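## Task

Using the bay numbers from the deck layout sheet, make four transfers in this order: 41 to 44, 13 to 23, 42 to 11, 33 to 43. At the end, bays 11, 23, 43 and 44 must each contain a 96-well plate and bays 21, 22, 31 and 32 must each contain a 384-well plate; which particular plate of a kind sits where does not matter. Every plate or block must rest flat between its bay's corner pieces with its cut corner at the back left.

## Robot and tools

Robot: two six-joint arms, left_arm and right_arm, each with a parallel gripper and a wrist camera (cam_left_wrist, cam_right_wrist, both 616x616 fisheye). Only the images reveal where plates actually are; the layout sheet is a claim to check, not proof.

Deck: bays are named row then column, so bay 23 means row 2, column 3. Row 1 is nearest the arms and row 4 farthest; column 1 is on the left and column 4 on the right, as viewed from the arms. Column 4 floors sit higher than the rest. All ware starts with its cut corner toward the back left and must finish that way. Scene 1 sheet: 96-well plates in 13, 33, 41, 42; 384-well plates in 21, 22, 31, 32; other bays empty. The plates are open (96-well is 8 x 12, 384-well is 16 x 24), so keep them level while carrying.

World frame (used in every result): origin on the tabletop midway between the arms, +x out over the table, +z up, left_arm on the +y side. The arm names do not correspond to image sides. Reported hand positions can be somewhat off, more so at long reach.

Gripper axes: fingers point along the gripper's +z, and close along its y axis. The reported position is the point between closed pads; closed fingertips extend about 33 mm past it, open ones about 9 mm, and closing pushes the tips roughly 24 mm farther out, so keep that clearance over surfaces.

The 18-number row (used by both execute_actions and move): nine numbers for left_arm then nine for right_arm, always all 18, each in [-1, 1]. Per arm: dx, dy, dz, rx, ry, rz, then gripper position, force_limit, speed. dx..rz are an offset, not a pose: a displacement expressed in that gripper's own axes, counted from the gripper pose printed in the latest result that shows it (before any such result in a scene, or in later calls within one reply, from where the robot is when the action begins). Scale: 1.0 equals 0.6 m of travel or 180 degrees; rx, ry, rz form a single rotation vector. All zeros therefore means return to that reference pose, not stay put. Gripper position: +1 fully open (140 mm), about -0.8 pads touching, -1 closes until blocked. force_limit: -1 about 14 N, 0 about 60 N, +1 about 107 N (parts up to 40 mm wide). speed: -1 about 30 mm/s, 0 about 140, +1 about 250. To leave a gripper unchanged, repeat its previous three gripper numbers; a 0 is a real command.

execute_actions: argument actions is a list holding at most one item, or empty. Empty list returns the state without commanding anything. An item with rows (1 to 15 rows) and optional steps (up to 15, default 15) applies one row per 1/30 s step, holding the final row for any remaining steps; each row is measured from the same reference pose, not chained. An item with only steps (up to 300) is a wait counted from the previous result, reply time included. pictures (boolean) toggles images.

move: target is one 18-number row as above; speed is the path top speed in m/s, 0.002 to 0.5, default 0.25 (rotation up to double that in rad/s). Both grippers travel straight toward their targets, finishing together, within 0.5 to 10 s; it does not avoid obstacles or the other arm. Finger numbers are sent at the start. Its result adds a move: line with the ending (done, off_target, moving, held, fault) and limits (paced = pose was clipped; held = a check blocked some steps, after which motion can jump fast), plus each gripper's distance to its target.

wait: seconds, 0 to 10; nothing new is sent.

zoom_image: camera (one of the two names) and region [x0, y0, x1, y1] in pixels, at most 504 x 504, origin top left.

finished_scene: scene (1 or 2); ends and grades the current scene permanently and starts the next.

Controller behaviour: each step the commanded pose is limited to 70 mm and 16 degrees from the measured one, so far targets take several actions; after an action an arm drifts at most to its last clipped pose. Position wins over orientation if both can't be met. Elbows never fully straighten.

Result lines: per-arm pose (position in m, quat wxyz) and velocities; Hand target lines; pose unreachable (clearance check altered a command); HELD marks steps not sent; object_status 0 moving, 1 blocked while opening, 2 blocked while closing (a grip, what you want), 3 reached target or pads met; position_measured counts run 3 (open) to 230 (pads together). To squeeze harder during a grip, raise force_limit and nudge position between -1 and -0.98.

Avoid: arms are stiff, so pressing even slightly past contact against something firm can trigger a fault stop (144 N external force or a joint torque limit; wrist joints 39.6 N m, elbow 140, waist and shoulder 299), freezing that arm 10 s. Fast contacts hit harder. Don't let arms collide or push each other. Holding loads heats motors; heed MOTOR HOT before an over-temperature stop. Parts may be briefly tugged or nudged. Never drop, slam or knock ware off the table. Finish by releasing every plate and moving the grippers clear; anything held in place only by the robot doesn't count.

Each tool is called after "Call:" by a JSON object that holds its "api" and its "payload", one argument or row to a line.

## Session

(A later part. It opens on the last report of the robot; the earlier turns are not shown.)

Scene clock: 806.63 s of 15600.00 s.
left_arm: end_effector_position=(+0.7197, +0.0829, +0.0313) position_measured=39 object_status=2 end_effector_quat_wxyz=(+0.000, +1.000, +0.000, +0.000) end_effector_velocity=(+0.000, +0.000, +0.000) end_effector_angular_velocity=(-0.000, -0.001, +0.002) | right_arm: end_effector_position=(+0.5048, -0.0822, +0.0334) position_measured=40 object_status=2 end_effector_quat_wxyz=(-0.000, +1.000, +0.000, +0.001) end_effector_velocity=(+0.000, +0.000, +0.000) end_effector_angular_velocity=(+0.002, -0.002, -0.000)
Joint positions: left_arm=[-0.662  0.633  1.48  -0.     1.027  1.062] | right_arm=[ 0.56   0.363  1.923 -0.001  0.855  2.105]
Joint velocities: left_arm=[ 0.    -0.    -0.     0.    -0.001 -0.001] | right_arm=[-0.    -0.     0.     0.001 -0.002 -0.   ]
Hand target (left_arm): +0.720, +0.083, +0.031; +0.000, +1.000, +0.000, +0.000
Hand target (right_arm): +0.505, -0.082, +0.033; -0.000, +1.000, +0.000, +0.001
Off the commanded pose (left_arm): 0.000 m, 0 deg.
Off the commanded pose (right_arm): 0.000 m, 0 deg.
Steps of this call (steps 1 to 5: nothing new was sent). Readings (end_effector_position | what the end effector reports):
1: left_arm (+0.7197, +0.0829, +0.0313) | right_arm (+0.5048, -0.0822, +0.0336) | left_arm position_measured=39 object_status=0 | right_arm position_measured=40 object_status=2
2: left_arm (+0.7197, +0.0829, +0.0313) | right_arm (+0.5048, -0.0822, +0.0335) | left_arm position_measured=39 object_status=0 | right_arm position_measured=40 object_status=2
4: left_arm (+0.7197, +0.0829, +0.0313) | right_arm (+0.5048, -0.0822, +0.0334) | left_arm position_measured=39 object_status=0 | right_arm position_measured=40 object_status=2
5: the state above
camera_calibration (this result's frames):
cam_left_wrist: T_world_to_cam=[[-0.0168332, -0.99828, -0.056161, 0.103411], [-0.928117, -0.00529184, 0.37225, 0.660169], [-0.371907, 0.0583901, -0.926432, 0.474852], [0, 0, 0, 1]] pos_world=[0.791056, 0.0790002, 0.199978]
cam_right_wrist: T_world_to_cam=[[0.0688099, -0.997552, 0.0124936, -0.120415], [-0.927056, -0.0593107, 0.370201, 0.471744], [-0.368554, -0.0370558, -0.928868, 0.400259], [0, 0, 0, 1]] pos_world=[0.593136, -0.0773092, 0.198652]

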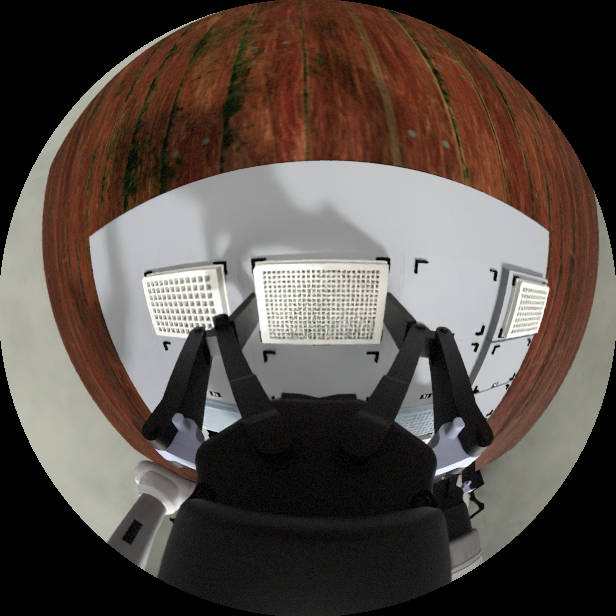

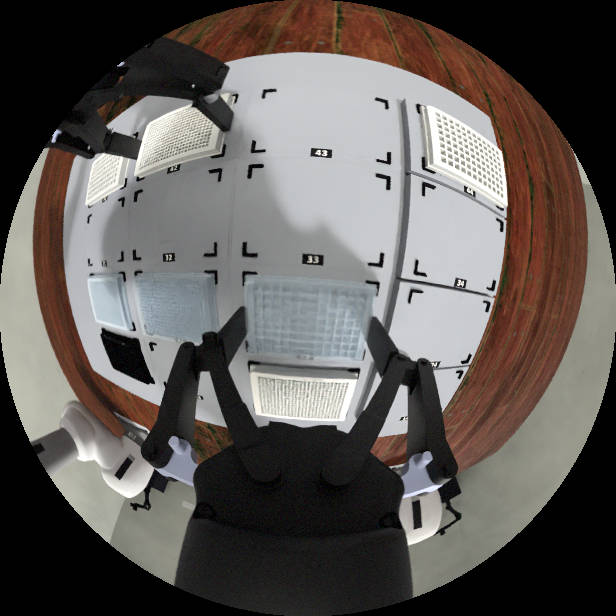

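Call:
{"api": "zoom_image", "payload": {
  "camera": "cam_left_wrist",
  "region": [240, 225, 290, 275]
}}

Call:
{"api": "zoom_image", "payload": {
  "camera": "cam_left_wrist",
  "region": [355, 225, 405, 275]
}}

Call:
{"api": "execute_actions", "payload": {
  "actions": [
    {"rows": [[0, 0, 0, 0, 0, 0, -1, 0, -0.7, 0, 0, 0, 0, 0, 0, 1, 0, -0.6]], "steps": 11}
  ],
  "pictures": false
}}

Call:
{"api": "move", "payload": {
  "target": [0, 0, -0.0667, 0, 0, 0, -1, 0, -0.7, 0, 0, -0.05, 0, 0, 0, 1, 0, -0.6],
  "speed": 0.1
}}

Call:
{"api": "move", "payload": {
  "target": [-0.1793, -0.2737, 0, 0, 0, 0, -1, 0, -0.7, -0.1783, 0, 0, 0, 0, 0, 1, 0, -0.6],
  "speed": 0.22
}}

Call:
{"api": "move", "payload": {
  "target": [0, 0, 0.0588, 0, 0, 0, -1, 0, -0.7, 0, 0, 0.052, 0, 0, 0, 1, 0, -0.6],
  "speed": 0.08
}}

Call:
{"api": "zoom_image", "payload": {
  "camera": "cam_left_wrist",
  "region": [240, 225, 290, 275]
}}

Call:
{"api": "zoom_image", "payload": {
  "camera": "cam_left_wrist",
  "region": [355, 225, 405, 275]
}}

Call:
{"api": "zoom_image", "payload": {
  "camera": "cam_right_wrist",
  "region": [230, 240, 280, 290]
}}

Call:
{"api": "zoom_image", "payload": {
  "camera": "cam_right_wrist",
  "region": [350, 250, 400, 300]
}}

Region (240, 225, 290, 275) of cam_left_wrist's 616x616 image, scaled by 10.080, with more detail than that image has.

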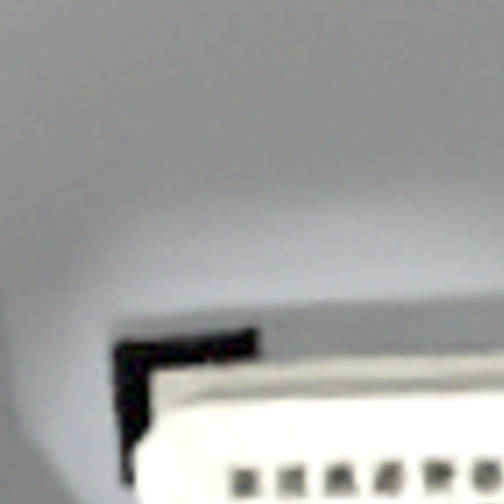

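Region (355, 225, 405, 275) of cam_left_wrist's 616x616 image, scaled by 10.080, with more detail than that image has.

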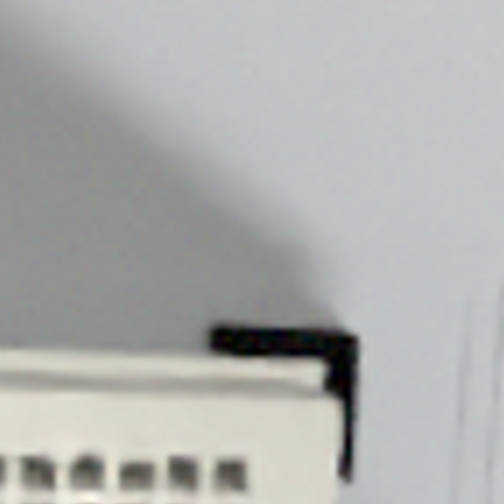

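Scene clock: 830.60 s of 15600.00 s.
left_arm: end_effector_position=(+0.7197, +0.0830, +0.0313) position_measured=39 object_status=2 end_effector_quat_wxyz=(+0.000, +1.000, +0.000, +0.000) end_effector_velocity=(+0.000, -0.000, +0.000) end_effector_angular_velocity=(-0.000, -0.001, +0.000) | right_arm: end_effector_position=(+0.5049, -0.0821, +0.0333) position_measured=3 object_status=0 end_effector_quat_wxyz=(-0.000, +1.000, +0.000, +0.001) end_effector_velocity=(-0.000, -0.001, +0.002) end_effector_angular_velocity=(-0.001, +0.000, +0.000)
Joint positions: left_arm=[-0.662  0.633  1.481  0.     1.027  1.062] | right_arm=[ 0.56   0.363  1.923 -0.001  0.854  2.105]
Joint velocities: left_arm=[ 0.     0.    -0.001  0.     0.    -0.   ] | right_arm=[-0.    -0.003 -0.001 -0.001  0.005 -0.   ]
Hand target (left_arm): +0.720, +0.083, +0.031; +0.000, +1.000, +0.000, +0.000
Hand target (right_arm): +0.505, -0.082, +0.033; -0.000, +1.000, +0.000, +0.001
Off the commanded pose (left_arm): 0.000 m, 0 deg.
Off the commanded pose (right_arm): 0.000 m, 0 deg.
Steps of this call (steps 1 to 90: nothing new was sent; then 20.60 s passed at rest; steps 91 to 101: all 11 steps of this action). Readings (end_effector_position | what the end effector reports):
91: left_arm (+0.7196, +0.0830, +0.0312) | right_arm (+0.5048, -0.0822, +0.0333) | left_arm position_measured=39 object_status=2 | right_arm position_measured=40 object_status=0
92: left_arm (+0.7196, +0.0830, +0.0312) | right_arm (+0.5048, -0.0822, +0.0332) | left_arm position_measured=39 object_status=2 | right_arm position_measured=40 object_status=0
94: left_arm (+0.7196, +0.0830, +0.0312) | right_arm (+0.5047, -0.0822, +0.0331) | left_arm position_measured=39 object_status=2 | right_arm position_measured=30 object_status=0
98: left_arm (+0.7196, +0.0830, +0.0312) | right_arm (+0.5048, -0.0822, +0.0331) | left_arm position_measured=39 object_status=2 | right_arm position_measured=14 object_status=0
101: the state above

Scene clock: 831.60 s of 15600.00 s.
left_arm: end_effector_position=(+0.7197, +0.0830, +0.0713) position_measured=40 object_status=2 end_effector_quat_wxyz=(+0.000, +1.000, +0.000, +0.000) end_effector_velocity=(-0.000, -0.000, +0.001) end_effector_angular_velocity=(+0.000, +0.000, +0.001) | right_arm: end_effector_position=(+0.5047, -0.0822, +0.0634) position_measured=3 object_status=3 end_effector_quat_wxyz=(-0.000, +1.000, +0.000, +0.001) end_effector_velocity=(+0.001, -0.000, -0.000) end_effector_angular_velocity=(+0.000, -0.001, +0.000)
Joint positions: left_arm=[-0.662  0.601  1.454  0.     1.086  1.062] | right_arm=[ 0.56   0.33   1.902 -0.001  0.908  2.105]
Joint velocities: left_arm=[-0.    -0.    -0.     0.     0.001 -0.001] | right_arm=[-0.     0.     0.    -0.001 -0.001 -0.   ]
Hand target (left_arm): +0.720, +0.083, +0.071; +0.000, +1.000, +0.000, +0.000
Hand target (right_arm): +0.505, -0.082, +0.063; -0.000, +1.000, +0.000, +0.001
Off the commanded pose (left_arm): 0.000 m, 0 deg.
Off the commanded pose (right_arm): 0.000 m, 0 deg.
move: done
camera_calibration (this result's frames):
cam_left_wrist: T_world_to_cam=[[-0.016866, -0.998276, -0.0562164, 0.105704], [-0.928116, -0.00528228, 0.372254, 0.645281], [-0.371909, 0.0584537, -0.926427, 0.511851], [0, 0, 0, 1]] pos_world=[0.79104, 0.0790105, 0.239926]
cam_right_wrist: T_world_to_cam=[[0.0686775, -0.997561, 0.0124336, -0.120735], [-0.927041, -0.0592077, 0.370256, 0.460562], [-0.368617, -0.0369547, -0.928847, 0.428112], [0, 0, 0, 1]] pos_world=[0.593061, -0.0773505, 0.228626]

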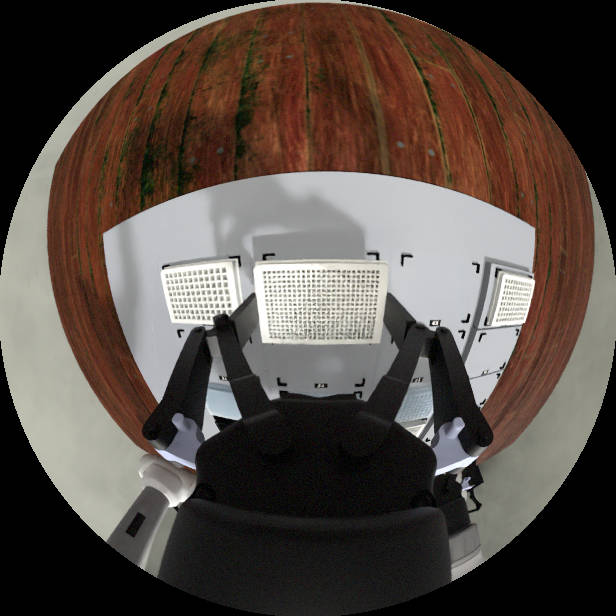

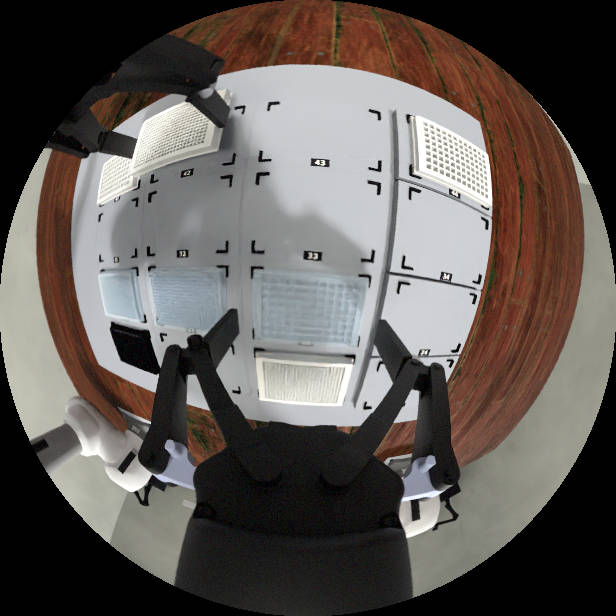

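Scene clock: 832.87 s of 15600.00 s.
left_arm: end_effector_position=(+0.6121, +0.2472, +0.0711) position_measured=40 object_status=2 end_effector_quat_wxyz=(+0.000, +1.000, +0.000, +0.000) end_effector_velocity=(+0.000, +0.000, +0.000) end_effector_angular_velocity=(-0.001, -0.001, +0.000) | right_arm: end_effector_position=(+0.3978, -0.0823, +0.0631) position_measured=3 object_status=3 end_effector_quat_wxyz=(-0.000, +1.000, +0.000, +0.001) end_effector_velocity=(-0.000, +0.000, +0.001) end_effector_angular_velocity=(+0.001, -0.001, +0.000)
Joint positions: left_arm=[-0.528  0.376  1.816  0.     0.948  1.196] | right_arm=[ 0.658  0.213  2.065 -0.001  0.863  2.204]
Joint velocities: left_arm=[ 0.001 -0.001  0.001 -0.001 -0.001  0.001] | right_arm=[ 0.001 -0.001  0.     0.001  0.    -0.   ]
Hand target (left_arm): +0.612, +0.247, +0.071; +0.000, +1.000, +0.000, +0.000
Hand target (right_arm): +0.398, -0.082, +0.063; -0.000, +1.000, +0.000, +0.001
Off the commanded pose (left_arm): 0.000 m, 0 deg.
Off the commanded pose (right_arm): 0.000 m, 0 deg.
move: done
camera_calibration (this result's frames):
cam_left_wrist: T_world_to_cam=[[-0.0169501, -0.998268, -0.0563308, 0.267856], [-0.928131, -0.00524451, 0.372218, 0.546323], [-0.371868, 0.0585915, -0.926435, 0.462015], [0, 0, 0, 1]] pos_world=[0.683408, 0.243187, 0.239764]
cam_right_wrist: T_world_to_cam=[[0.0685208, -0.997576, 0.0121445, -0.113408], [-0.926996, -0.0591639, 0.370376, 0.361441], [-0.368759, -0.0366363, -0.928803, 0.388537], [0, 0, 0, 1]] pos_world=[0.486102, -0.0775143, 0.228382]

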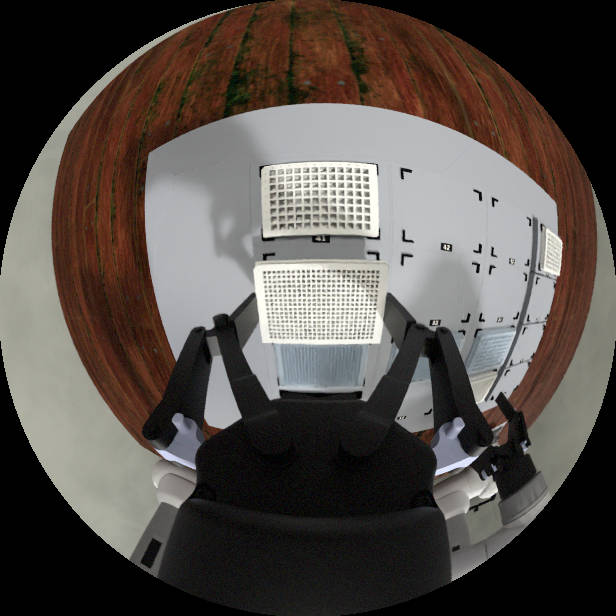

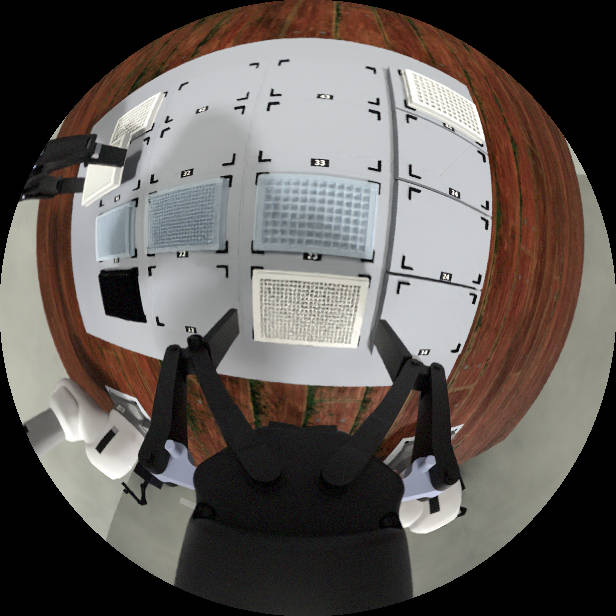

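Scene clock: 833.63 s of 15600.00 s.
left_arm: end_effector_position=(+0.6121, +0.2472, +0.0359) position_measured=40 object_status=2 end_effector_quat_wxyz=(+0.000, +1.000, +0.000, +0.000) end_effector_velocity=(-0.000, +0.001, -0.001) end_effector_angular_velocity=(+0.001, +0.002, +0.000) | right_arm: end_effector_position=(+0.3978, -0.0823, +0.0320) position_measured=3 object_status=3 end_effector_quat_wxyz=(-0.000, +1.000, +0.000, +0.001) end_effector_velocity=(-0.001, -0.001, -0.001) end_effector_angular_velocity=(-0.001, +0.000, +0.000)
Joint positions: left_arm=[-0.528  0.412  1.841 -0.     0.888  1.196] | right_arm=[ 0.658  0.251  2.088 -0.001  0.801  2.204]
Joint velocities: left_arm=[ 0.     0.001  0.     0.     0.001 -0.   ] | right_arm=[ 0.    -0.     0.002 -0.    -0.001 -0.   ]
Hand target (left_arm): +0.612, +0.247, +0.036; +0.000, +1.000, +0.000, +0.000
Hand target (right_arm): +0.398, -0.082, +0.032; -0.000, +1.000, +0.000, +0.001
Off the commanded pose (left_arm): 0.000 m, 0 deg.
Off the commanded pose (right_arm): 0.000 m, 0 deg.
move: done
camera_calibration (this result's frames):
cam_left_wrist: T_world_to_cam=[[-0.0169295, -0.99827, -0.0563039, 0.26586], [-0.928142, -0.00525193, 0.37219, 0.559458], [-0.371842, 0.058559, -0.926447, 0.429383], [0, 0, 0, 1]] pos_world=[0.68342, 0.243194, 0.204545]
cam_right_wrist: T_world_to_cam=[[0.0685644, -0.997573, 0.0121034, -0.112982], [-0.926995, -0.0592198, 0.37037, 0.373048], [-0.368755, -0.036614, -0.928805, 0.359595], [0, 0, 0, 1]] pos_world=[0.486162, -0.0774499, 0.197195]

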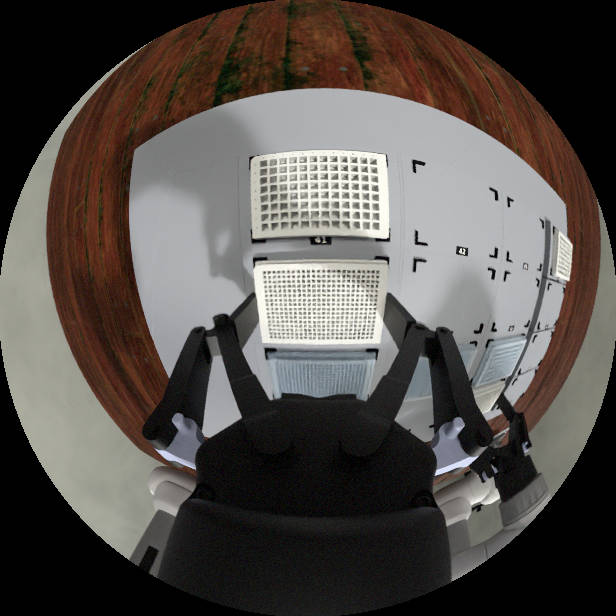

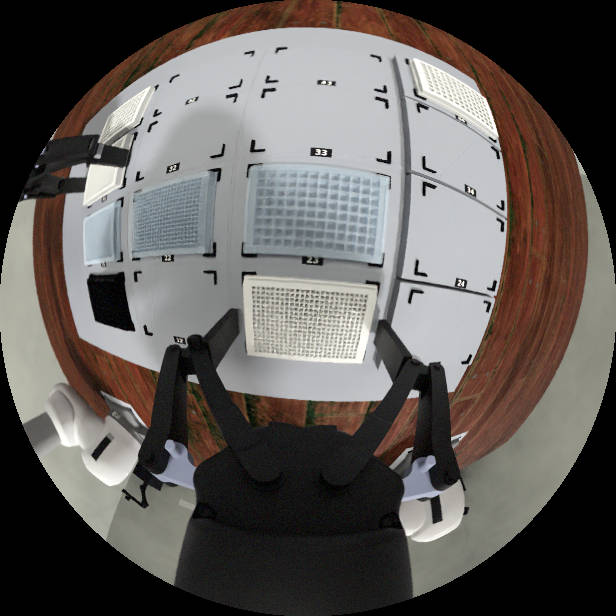

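Region (240, 225, 290, 275) of cam_left_wrist's 616x616 image, scaled by 10.080, with more detail than that image has.

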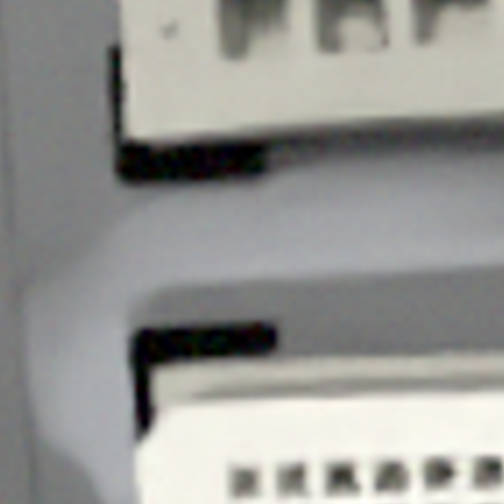

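Region (355, 225, 405, 275) of cam_left_wrist's 616x616 image, scaled by 10.080, with more detail than that image has.

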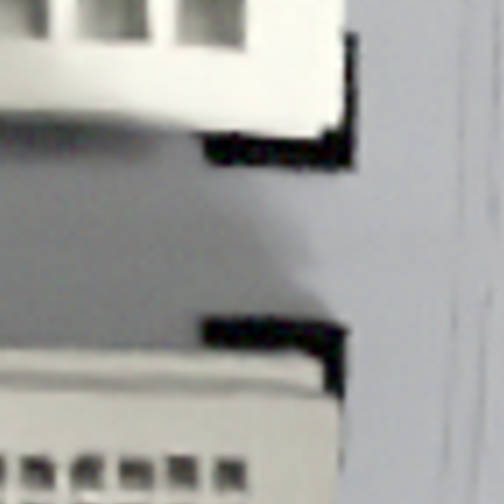

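Region (230, 240, 280, 290) of cam_right_wrist's 616x616 image, scaled by 10.080, with more detail than that image has.

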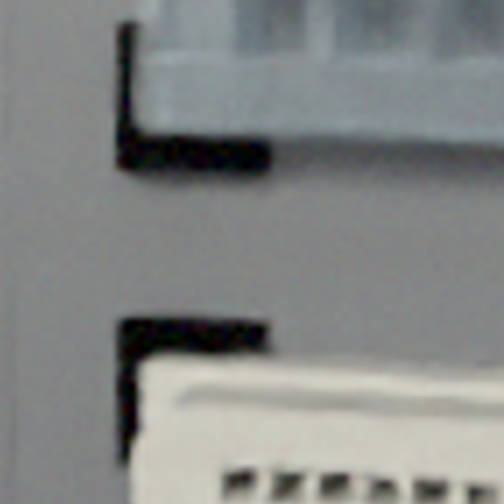

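Region (350, 250, 400, 300) of cam_right_wrist's 616x616 image, scaled by 10.080, with more detail than that image has.

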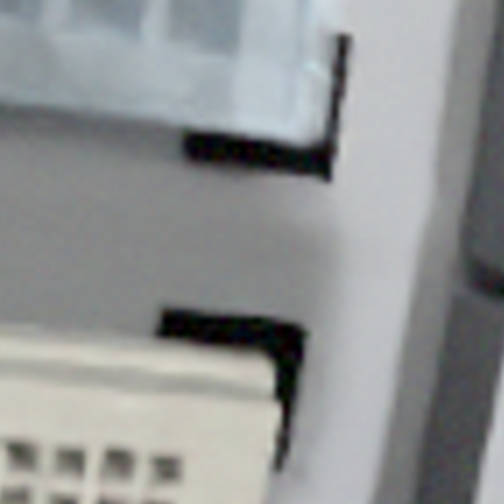

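Call:
{"api": "execute_actions", "payload": {
  "actions": [
    {"rows": [[0, 0.0004, 0, 0, 0, 0, -1, 0, -0.7, 0, -0.0003, -0.0008, 0, 0, 0, 1, 0, -0.7], [0, 0.0004, 0.0007, 0, 0, 0, -1, 0, -0.7, 0, -0.0003, -0.0008, 0, 0, 0, 1, 0, -0.7], [0, 0.0004, 0.0014, 0, 0, 0, -1, 0, -0.7, 0, -0.0003, -0.0008, 0, 0, 0, -1, 0, -0.7], [0, 0.0004, 0.0021, 0, 0, 0, -1, 0, -0.7, 0, -0.0003, -0.0008, 0, 0, 0, -1, 0, -0.7], [0, 0.0004, 0.0028, 0, 0, 0, -1, 0, -0.7, 0, -0.0003, -0.0008, 0, 0, 0, -1, 0, -0.7], [0, 0.0004, 0.0035, 0, 0, 0, -1, 0, -0.7, 0, -0.0003, -0.0008, 0, 0, 0, -1, 0, -0.7], [0, 0.0004, 0.0042, 0, 0, 0, -1, 0, -0.7, 0, -0.0003, -0.0008, 0, 0, 0, -1, 0, -0.7], [0, 0.0004, 0.0049, 0, 0, 0, -1, 0, -0.7, 0, -0.0003, -0.0008, 0, 0, 0, -1, 0, -0.7], [0, 0.0004, 0.0056, 0, 0, 0, -1, 0, -0.7, 0, -0.0003, -0.0008, 0, 0, 0, -1, 0, -0.7], [0, 0.0004, 0.0062, 0, 0, 0, -1, 0, -0.7, 0, -0.0003, -0.0008, 0, 0, 0, -1, 0, -0.7], [0, 0.0004, 0.0068, 0, 0, 0, -1, 0, -0.7, 0, -0.0003, -0.0008, 0, 0, 0, -1, 0, -0.7], [0, 0.0004, 0.0072, 0, 0, 0, -1, 0, -0.7, 0, -0.0003, -0.0008, 0, 0, 0, -1, 0, -0.7]], "steps": 15}
  ],
  "pictures": false
}}

Call:
{"api": "execute_actions", "payload": {
  "actions": [
    {"steps": 4}
  ],
  "pictures": true
}}

Call:
{"api": "zoom_image", "payload": {
  "camera": "cam_left_wrist",
  "region": [240, 225, 290, 275]
}}

Call:
{"api": "zoom_image", "payload": {
  "camera": "cam_left_wrist",
  "region": [355, 225, 405, 275]
}}

Call:
{"api": "zoom_image", "payload": {
  "camera": "cam_right_wrist",
  "region": [230, 240, 280, 290]
}}

Call:
{"api": "zoom_image", "payload": {
  "camera": "cam_right_wrist",
  "region": [350, 250, 400, 300]
}}

Call:
{"api": "execute_actions", "payload": {
  "actions": [
    {"rows": [[0, 0, 0, 0, 0, 0, 1, 0, -0.6, 0, 0, 0, 0, 0, 0, -1, 0, -0.7]], "steps": 11}
  ],
  "pictures": false
}}

Call:
{"api": "move", "payload": {
  "target": [0, 0, -0.0583, 0, 0, 0, 1, 0, -0.6, 0, 0, -0.0667, 0, 0, 0, -1, 0, -0.7],
  "speed": 0.1
}}

Call:
{"api": "zoom_image", "payload": {
  "camera": "cam_left_wrist",
  "region": [235, 235, 405, 345]
}}

Call:
{"api": "move", "payload": {
  "target": [0.1787, -0.2883, 0, 0, 0, 0, 1, 0, -0.6, 0.3565, -0.2733, 0, 0, 0, 0, -1, 0, -0.7],
  "speed": 0.25
}}

Call:
{"api": "move", "payload": {
  "target": [0, 0, 0, 0, 0, 0, 1, 0, -0.6, 0, 0, 0.0567, 0, 0, 0, -1, 0, -0.7],
  "speed": 0.08
}}

Call:
{"api": "zoom_image", "payload": {
  "camera": "cam_right_wrist",
  "region": [230, 240, 280, 290]
}}

Call:
{"api": "zoom_image", "payload": {
  "camera": "cam_right_wrist",
  "region": [350, 250, 400, 300]
}}

Scene clock: 916.87 s of 15600.00 s.
left_arm: end_effector_position=(+0.6121, +0.2469, +0.0316) position_measured=40 object_status=2 end_effector_quat_wxyz=(+0.000, +1.000, +0.000, +0.000) end_effector_velocity=(+0.000, -0.000, -0.001) end_effector_angular_velocity=(-0.000, -0.001, -0.000) | right_arm: end_effector_position=(+0.3979, -0.0820, +0.0327) position_measured=39 object_status=0 end_effector_quat_wxyz=(-0.000, +1.000, +0.000, +0.001) end_effector_velocity=(-0.001, -0.001, -0.001) end_effector_angular_velocity=(-0.002, +0.002, +0.000)
Joint positions: left_arm=[-0.528  0.417  1.843  0.     0.881  1.196] | right_arm=[ 0.659  0.251  2.087 -0.001  0.802  2.204]
Joint velocities: left_arm=[-0.     0.001  0.    -0.    -0.002 -0.   ] | right_arm=[-0.     0.001  0.001 -0.     0.001 -0.   ]
Hand target (left_arm): +0.612, +0.247, +0.032; +0.000, +1.000, +0.000, +0.000
Hand target (right_arm): +0.398, -0.082, +0.032; -0.000, +1.000, +0.000, +0.001
Off the commanded pose (left_arm): 0.000 m, 0 deg.
Off the commanded pose (right_arm): 0.000 m, 0 deg.
Steps of this call (steps 1 to 90: nothing new was sent; then 79.73 s passed at rest; steps 91 to 105: all 15 steps of this action). Readings (end_effector_position | what the end effector reports):
91: left_arm (+0.6121, +0.2471, +0.0359) | right_arm (+0.3978, -0.0823, +0.0319) | left_arm position_measured=40 object_status=2 | right_arm position_measured=3 object_status=3
92: left_arm (+0.6121, +0.2471, +0.0358) | right_arm (+0.3978, -0.0823, +0.0320) | left_arm position_measured=40 object_status=2 | right_arm position_measured=3 object_status=3
94: left_arm (+0.6121, +0.2469, +0.0354) | right_arm (+0.3980, -0.0821, +0.0322) | left_arm position_measured=40 object_status=2 | right_arm position_measured=4 object_status=0
98: left_arm (+0.6121, +0.2469, +0.0338) | right_arm (+0.3978, -0.0821, +0.0324) | left_arm position_measured=40 object_status=2 | right_arm position_measured=18 object_status=0
105: the state above

Scene clock: 917.00 s of 15600.00 s.
left_arm: end_effector_position=(+0.6121, +0.2469, +0.0316) position_measured=40 object_status=2 end_effector_quat_wxyz=(+0.000, +1.000, +0.000, +0.000) end_effector_velocity=(-0.000, +0.000, -0.001) end_effector_angular_velocity=(+0.001, +0.001, -0.002) | right_arm: end_effector_position=(+0.3978, -0.0821, +0.0327) position_measured=39 object_status=0 end_effector_quat_wxyz=(-0.000, +1.000, +0.000, +0.001) end_effector_velocity=(-0.000, -0.000, -0.000) end_effector_angular_velocity=(+0.000, -0.000, -0.002)
Joint positions: left_arm=[-0.528  0.417  1.843  0.     0.881  1.196] | right_arm=[ 0.659  0.251  2.087 -0.001  0.802  2.204]
Joint velocities: left_arm=[-0.     0.001  0.     0.     0.001  0.002] | right_arm=[-0.    -0.     0.001  0.    -0.001  0.001]
Hand target (left_arm): +0.612, +0.247, +0.032; +0.000, +1.000, +0.000, +0.000
Hand target (right_arm): +0.398, -0.082, +0.032; -0.000, +1.000, +0.000, +0.001
Off the commanded pose (left_arm): 0.000 m, 0 deg.
Off the commanded pose (right_arm): 0.000 m, 0 deg.
Steps of this call (steps 1 to 4: nothing new was sent). Readings (end_effector_position | what the end effector reports):
1: left_arm (+0.6121, +0.2469, +0.0316) | right_arm (+0.3979, -0.0820, +0.0327) | left_arm position_measured=40 object_status=2 | right_arm position_measured=39 object_status=0
2: left_arm (+0.6121, +0.2469, +0.0316) | right_arm (+0.3979, -0.0821, +0.0327) | left_arm position_measured=40 object_status=2 | right_arm position_measured=39 object_status=0
4: the state above
camera_calibration (this result's frames):
cam_left_wrist: T_world_to_cam=[[-0.0169406, -0.998269, -0.056312, 0.265386], [-0.928148, -0.00524361, 0.372174, 0.561068], [-0.371825, 0.0585707, -0.926453, 0.425401], [0, 0, 0, 1]] pos_world=[0.683425, 0.242953, 0.200244]
cam_right_wrist: T_world_to_cam=[[0.0685533, -0.997574, 0.0120794, -0.112811], [-0.927009, -0.0592197, 0.370335, 0.372802], [-0.368721, -0.0365854, -0.92882, 0.360247], [0, 0, 0, 1]] pos_world=[0.486155, -0.0772803, 0.197906]

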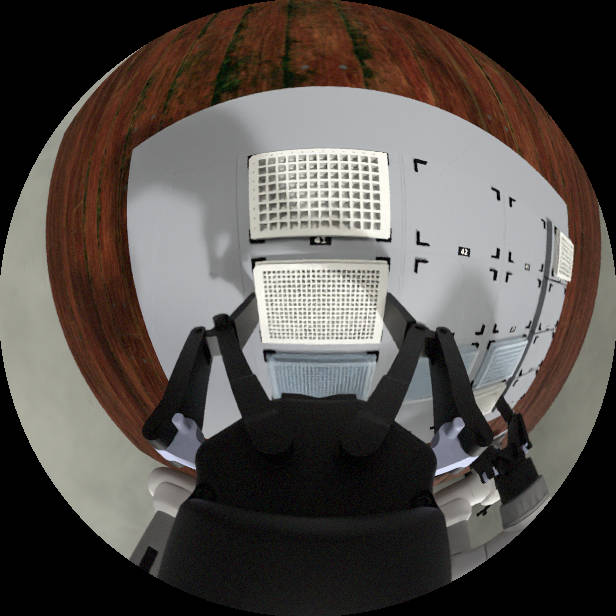

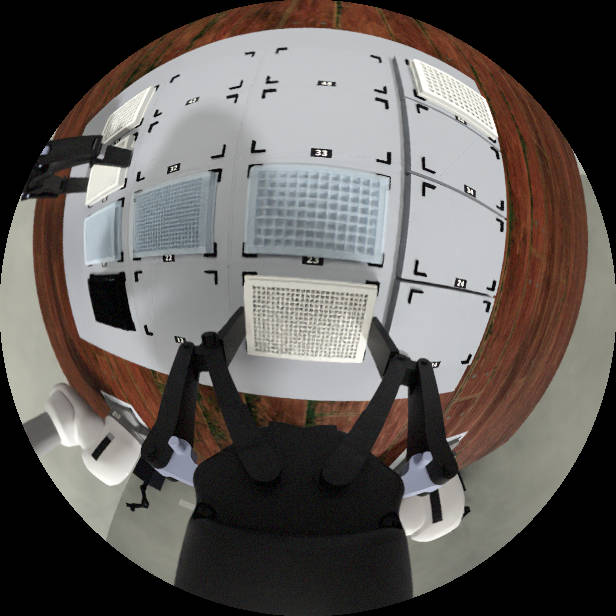

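Region (240, 225, 290, 275) of cam_left_wrist's 616x616 image, scaled by 10.080, with more detail than that image has.

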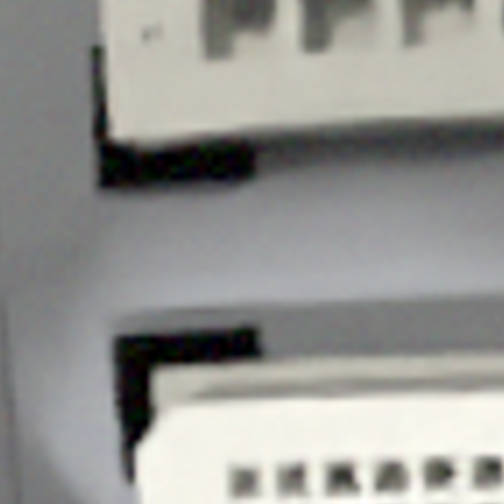

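Region (355, 225, 405, 275) of cam_left_wrist's 616x616 image, scaled by 10.080, with more detail than that image has.

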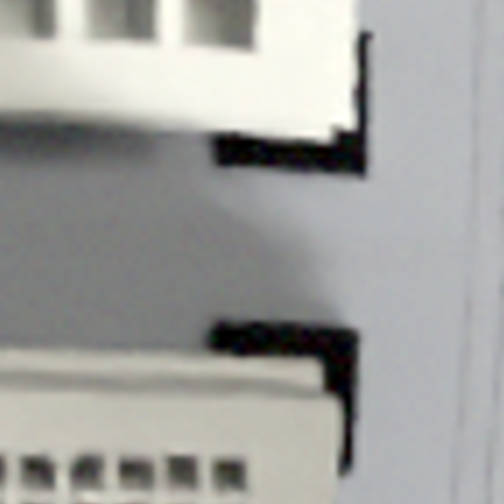

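Region (230, 240, 280, 290) of cam_right_wrist's 616x616 image, scaled by 10.080, with more detail than that image has.

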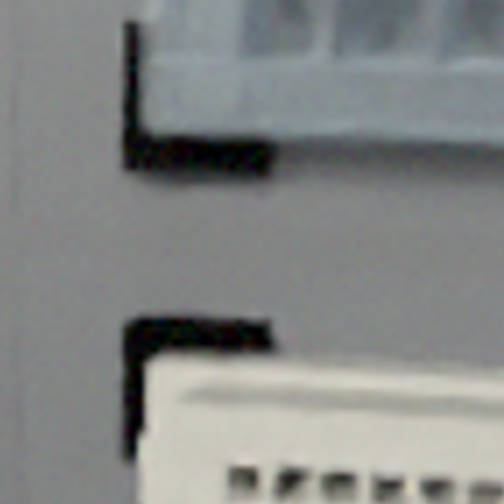

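Region (350, 250, 400, 300) of cam_right_wrist's 616x616 image, scaled by 10.080, with more detail than that image has.

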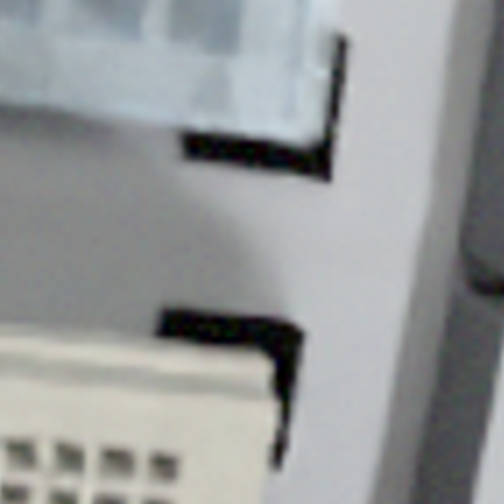

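Scene clock: 917.37 s of 15600.00 s.
left_arm: end_effector_position=(+0.6121, +0.2469, +0.0316) position_measured=3 object_status=0 end_effector_quat_wxyz=(+0.000, +1.000, +0.000, +0.000) end_effector_velocity=(+0.000, +0.000, -0.000) end_effector_angular_velocity=(+0.000, -0.000, +0.001) | right_arm: end_effector_position=(+0.3978, -0.0821, +0.0327) position_measured=39 object_status=2 end_effector_quat_wxyz=(-0.000, +1.000, +0.000, +0.001) end_effector_velocity=(-0.000, -0.000, -0.000) end_effector_angular_velocity=(+0.000, -0.000, +0.001)
Joint positions: left_arm=[-0.528  0.417  1.843  0.     0.881  1.196] | right_arm=[ 0.659  0.251  2.087 -0.001  0.802  2.204]
Joint velocities: left_arm=[ 0.     0.     0.     0.    -0.    -0.001] | right_arm=[ 0.    -0.     0.    -0.    -0.    -0.001]
Hand target (left_arm): +0.612, +0.247, +0.032; +0.000, +1.000, +0.000, +0.000
Hand target (right_arm): +0.398, -0.082, +0.033; -0.000, +1.000, +0.000, +0.001
Off the commanded pose (left_arm): 0.000 m, 0 deg.
Off the commanded pose (right_arm): 0.000 m, 0 deg.
Steps of this call (steps 1 to 11: all 11 steps of this action). Readings (end_effector_position | what the end effector reports):
1: left_arm (+0.6121, +0.2469, +0.0316) | right_arm (+0.3978, -0.0821, +0.0327) | left_arm position_measured=40 object_status=0 | right_arm position_measured=39 object_status=2
2: left_arm (+0.6121, +0.2469, +0.0316) | right_arm (+0.3978, -0.0821, +0.0327) | left_arm position_measured=40 object_status=0 | right_arm position_measured=39 object_status=2
4: left_arm (+0.6121, +0.2469, +0.0316) | right_arm (+0.3978, -0.0821, +0.0327) | left_arm position_measured=30 object_status=0 | right_arm position_measured=39 object_status=2
8: left_arm (+0.6121, +0.2469, +0.0316) | right_arm (+0.3978, -0.0821, +0.0327) | left_arm position_measured=14 object_status=0 | right_arm position_measured=39 object_status=2
11: the state above

Scene clock: 918.37 s of 15600.00 s.
left_arm: end_effector_position=(+0.6121, +0.2469, +0.0665) position_measured=3 object_status=3 end_effector_quat_wxyz=(+0.000, +1.000, +0.000, +0.000) end_effector_velocity=(+0.000, +0.000, -0.000) end_effector_angular_velocity=(+0.000, +0.000, -0.001) | right_arm: end_effector_position=(+0.3977, -0.0822, +0.0727) position_measured=40 object_status=2 end_effector_quat_wxyz=(-0.000, +1.000, +0.000, +0.001) end_effector_velocity=(-0.001, -0.001, -0.001) end_effector_angular_velocity=(-0.001, +0.002, +0.001)
Joint positions: left_arm=[-0.528  0.381  1.819  0.     0.941  1.196] | right_arm=[ 0.659  0.202  2.057 -0.001  0.882  2.204]
Joint velocities: left_arm=[ 0.     0.001 -0.    -0.     0.     0.001] | right_arm=[ 0.     0.     0.001 -0.     0.001 -0.001]
Hand target (left_arm): +0.612, +0.247, +0.067; +0.000, +1.000, +0.000, +0.000
Hand target (right_arm): +0.398, -0.082, +0.073; -0.000, +1.000, +0.000, +0.001
Off the commanded pose (left_arm): 0.000 m, 0 deg.
Off the commanded pose (right_arm): 0.000 m, 0 deg.
move: done
camera_calibration (this result's frames):
cam_left_wrist: T_world_to_cam=[[-0.0169514, -0.998268, -0.0563268, 0.267361], [-0.928134, -0.00524133, 0.37221, 0.548042], [-0.371861, 0.0585883, -0.926438, 0.457755], [0, 0, 0, 1]] pos_world=[0.68341, 0.242952, 0.235154]
cam_right_wrist: T_world_to_cam=[[0.0685232, -0.997576, 0.0121487, -0.113365], [-0.927, -0.0591649, 0.370366, 0.357886], [-0.36875, -0.0366406, -0.928806, 0.397355], [0, 0, 0, 1]] pos_world=[0.486053, -0.0773567, 0.237894]

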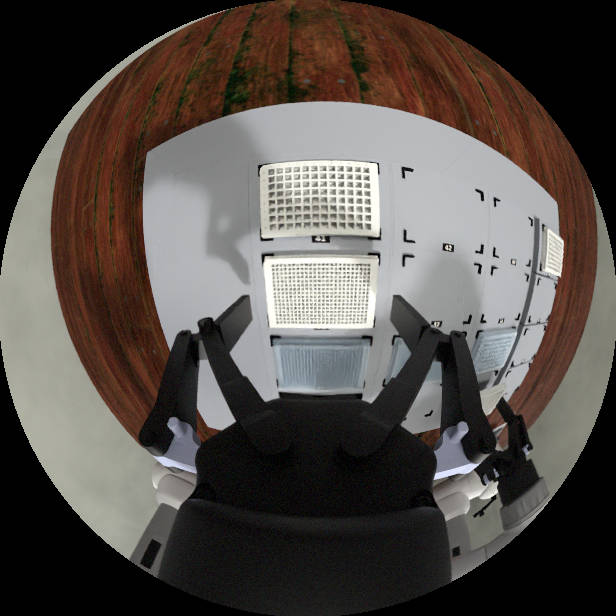

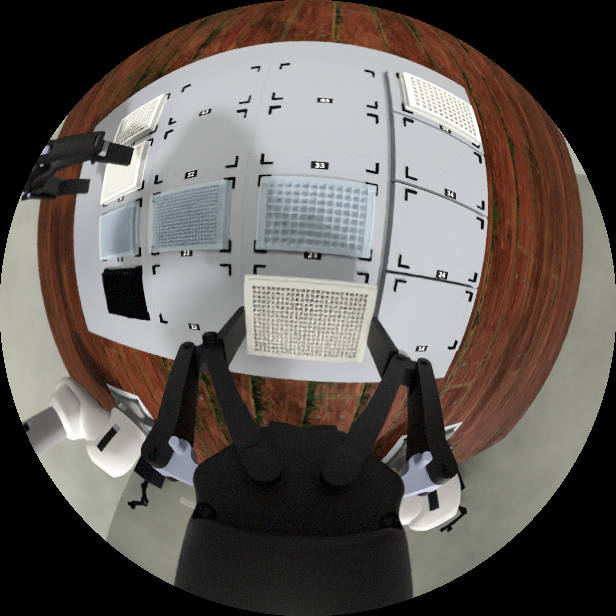

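Region (235, 235, 405, 345) of cam_left_wrist's 616x616 image, scaled by 2.965, with more detail than that image has; it fills the top 326 rows of this view, and the rest is white.

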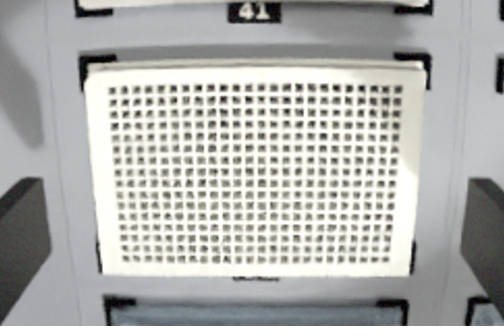

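Scene clock: 919.87 s of 15600.00 s.
left_arm: end_effector_position=(+0.7194, +0.4197, +0.0666) position_measured=3 object_status=3 end_effector_quat_wxyz=(+0.000, +1.000, +0.000, +0.000) end_effector_velocity=(+0.000, +0.000, -0.000) end_effector_angular_velocity=(+0.000, +0.001, -0.001) | right_arm: end_effector_position=(+0.6113, +0.0821, +0.0733) position_measured=40 object_status=2 end_effector_quat_wxyz=(-0.000, +1.000, +0.000, +0.001) end_effector_velocity=(+0.001, +0.001, +0.000) end_effector_angular_velocity=(+0.001, -0.001, +0.000)
Joint positions: left_arm=[-0.259  0.48   1.665 -0.     0.996  1.466] | right_arm=[ 0.666  0.571  1.5   -0.001  1.069  2.211]
Joint velocities: left_arm=[ 0.001  0.001 -0.     0.     0.     0.001] | right_arm=[ 0.     0.    -0.001  0.    -0.001  0.   ]
Hand target (left_arm): +0.719, +0.420, +0.067; +0.000, +1.000, +0.000, +0.000
Hand target (right_arm): +0.611, +0.082, +0.073; -0.000, +1.000, +0.000, +0.001
Off the commanded pose (left_arm): 0.000 m, 0 deg.
Off the commanded pose (right_arm): 0.000 m, 0 deg.
move: done
camera_calibration (this result's frames):
cam_left_wrist: T_world_to_cam=[[-0.0169772, -0.998262, -0.0564409, 0.441681], [-0.928143, -0.00525847, 0.372187, 0.64851], [-0.371837, 0.0587039, -0.92644, 0.487501], [0, 0, 0, 1]] pos_world=[0.790679, 0.415705, 0.235203]
cam_right_wrist: T_world_to_cam=[[0.0683746, -0.997586, 0.0120977, 0.0359623], [-0.927012, -0.0590462, 0.370353, 0.565366], [-0.368745, -0.0365375, -0.928812, 0.482769], [0, 0, 0, 1]] pos_world=[0.699661, 0.0868973, 0.238582]

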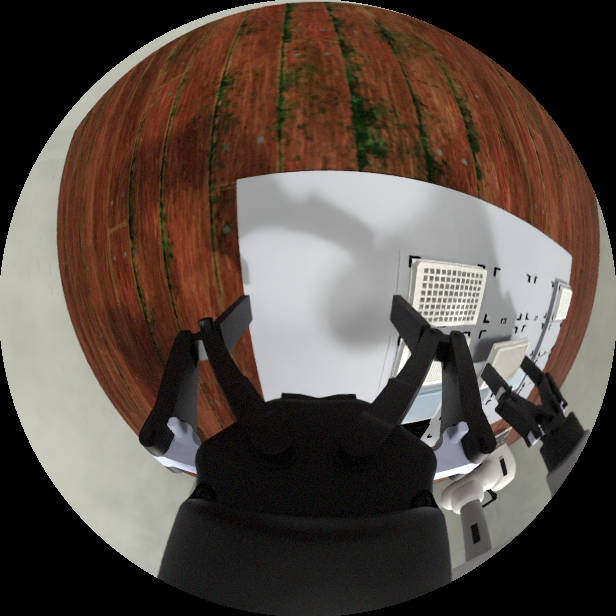

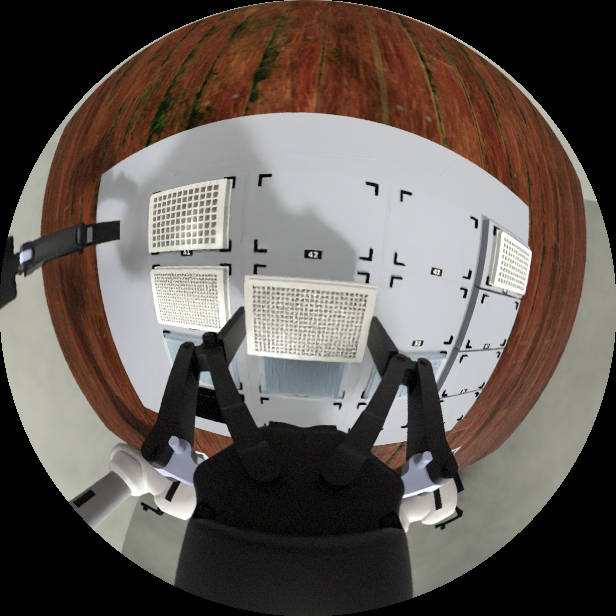

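Scene clock: 920.63 s of 15600.00 s.
left_arm: end_effector_position=(+0.7194, +0.4197, +0.0666) position_measured=3 object_status=3 end_effector_quat_wxyz=(+0.000, +1.000, +0.000, +0.000) end_effector_velocity=(-0.000, -0.000, -0.000) end_effector_angular_velocity=(+0.000, +0.002, -0.001) | right_arm: end_effector_position=(+0.6114, +0.0822, +0.0393) position_measured=40 object_status=2 end_effector_quat_wxyz=(-0.000, +1.000, +0.000, +0.001) end_effector_velocity=(-0.000, -0.000, -0.001) end_effector_angular_velocity=(+0.001, +0.001, -0.001)
Joint positions: left_arm=[-0.259  0.48   1.665 -0.     0.996  1.466] | right_arm=[ 0.666  0.599  1.523 -0.001  1.018  2.211]
Joint velocities: left_arm=[-0.001  0.    -0.     0.     0.001  0.   ] | right_arm=[-0.001  0.     0.001  0.001 -0.002  0.   ]
Hand target (left_arm): +0.719, +0.420, +0.067; +0.000, +1.000, +0.000, +0.000
Hand target (right_arm): +0.611, +0.082, +0.039; -0.000, +1.000, +0.000, +0.001
Off the commanded pose (left_arm): 0.000 m, 0 deg.
Off the commanded pose (right_arm): 0.000 m, 0 deg.
move: done
camera_calibration (this result's frames):
cam_left_wrist: T_world_to_cam=[[-0.016969, -0.998262, -0.0564402, 0.441684], [-0.928143, -0.00526585, 0.372187, 0.648517], [-0.371837, 0.0587002, -0.92644, 0.487503], [0, 0, 0, 1]] pos_world=[0.790683, 0.415714, 0.235202]
cam_right_wrist: T_world_to_cam=[[0.068404, -0.997585, 0.0120688, 0.0364149], [-0.927015, -0.0590848, 0.370339, 0.578034], [-0.368732, -0.0365207, -0.928818, 0.451213], [0, 0, 0, 1]] pos_world=[0.699733, 0.0869586, 0.204586]

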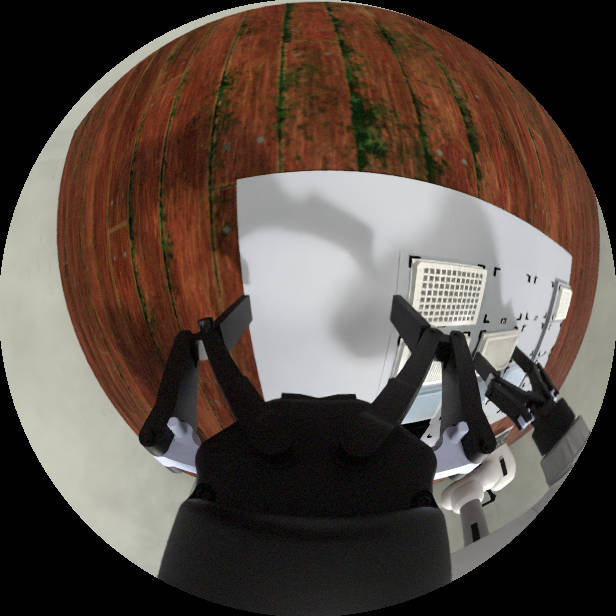

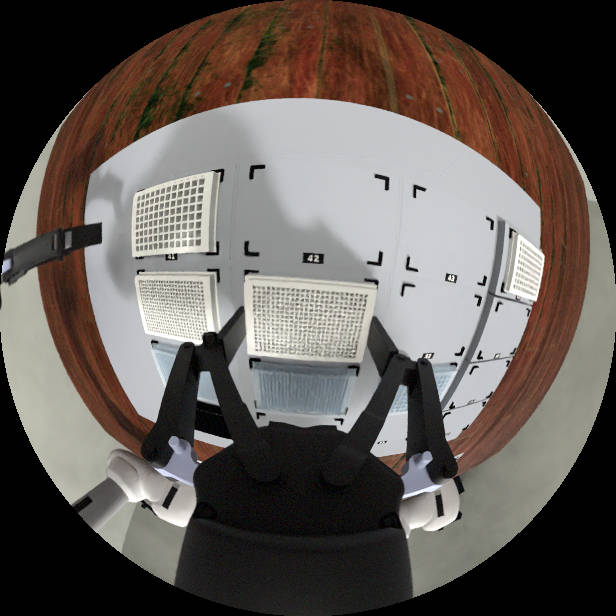

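Region (230, 240, 280, 290) of cam_right_wrist's 616x616 image, scaled by 10.080, with more detail than that image has.

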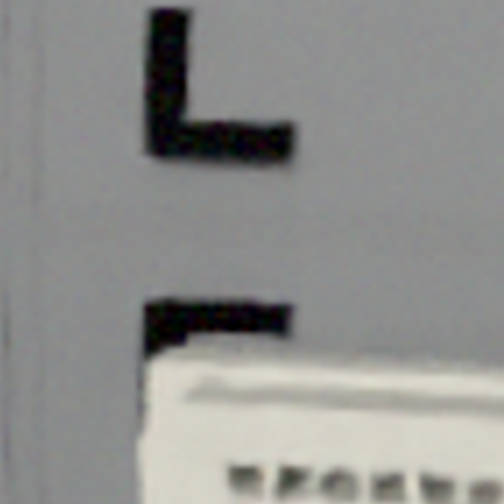

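Region (350, 250, 400, 300) of cam_right_wrist's 616x616 image, scaled by 10.080, with more detail than that image has.

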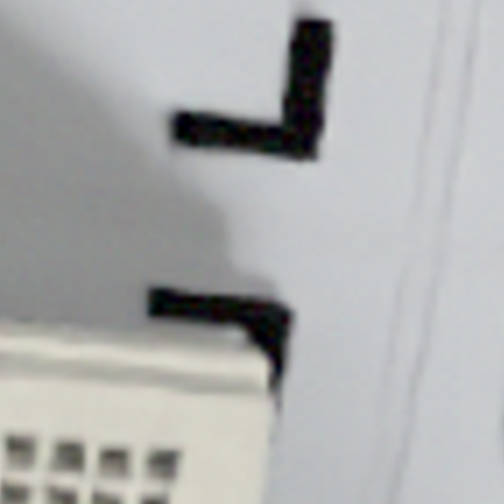

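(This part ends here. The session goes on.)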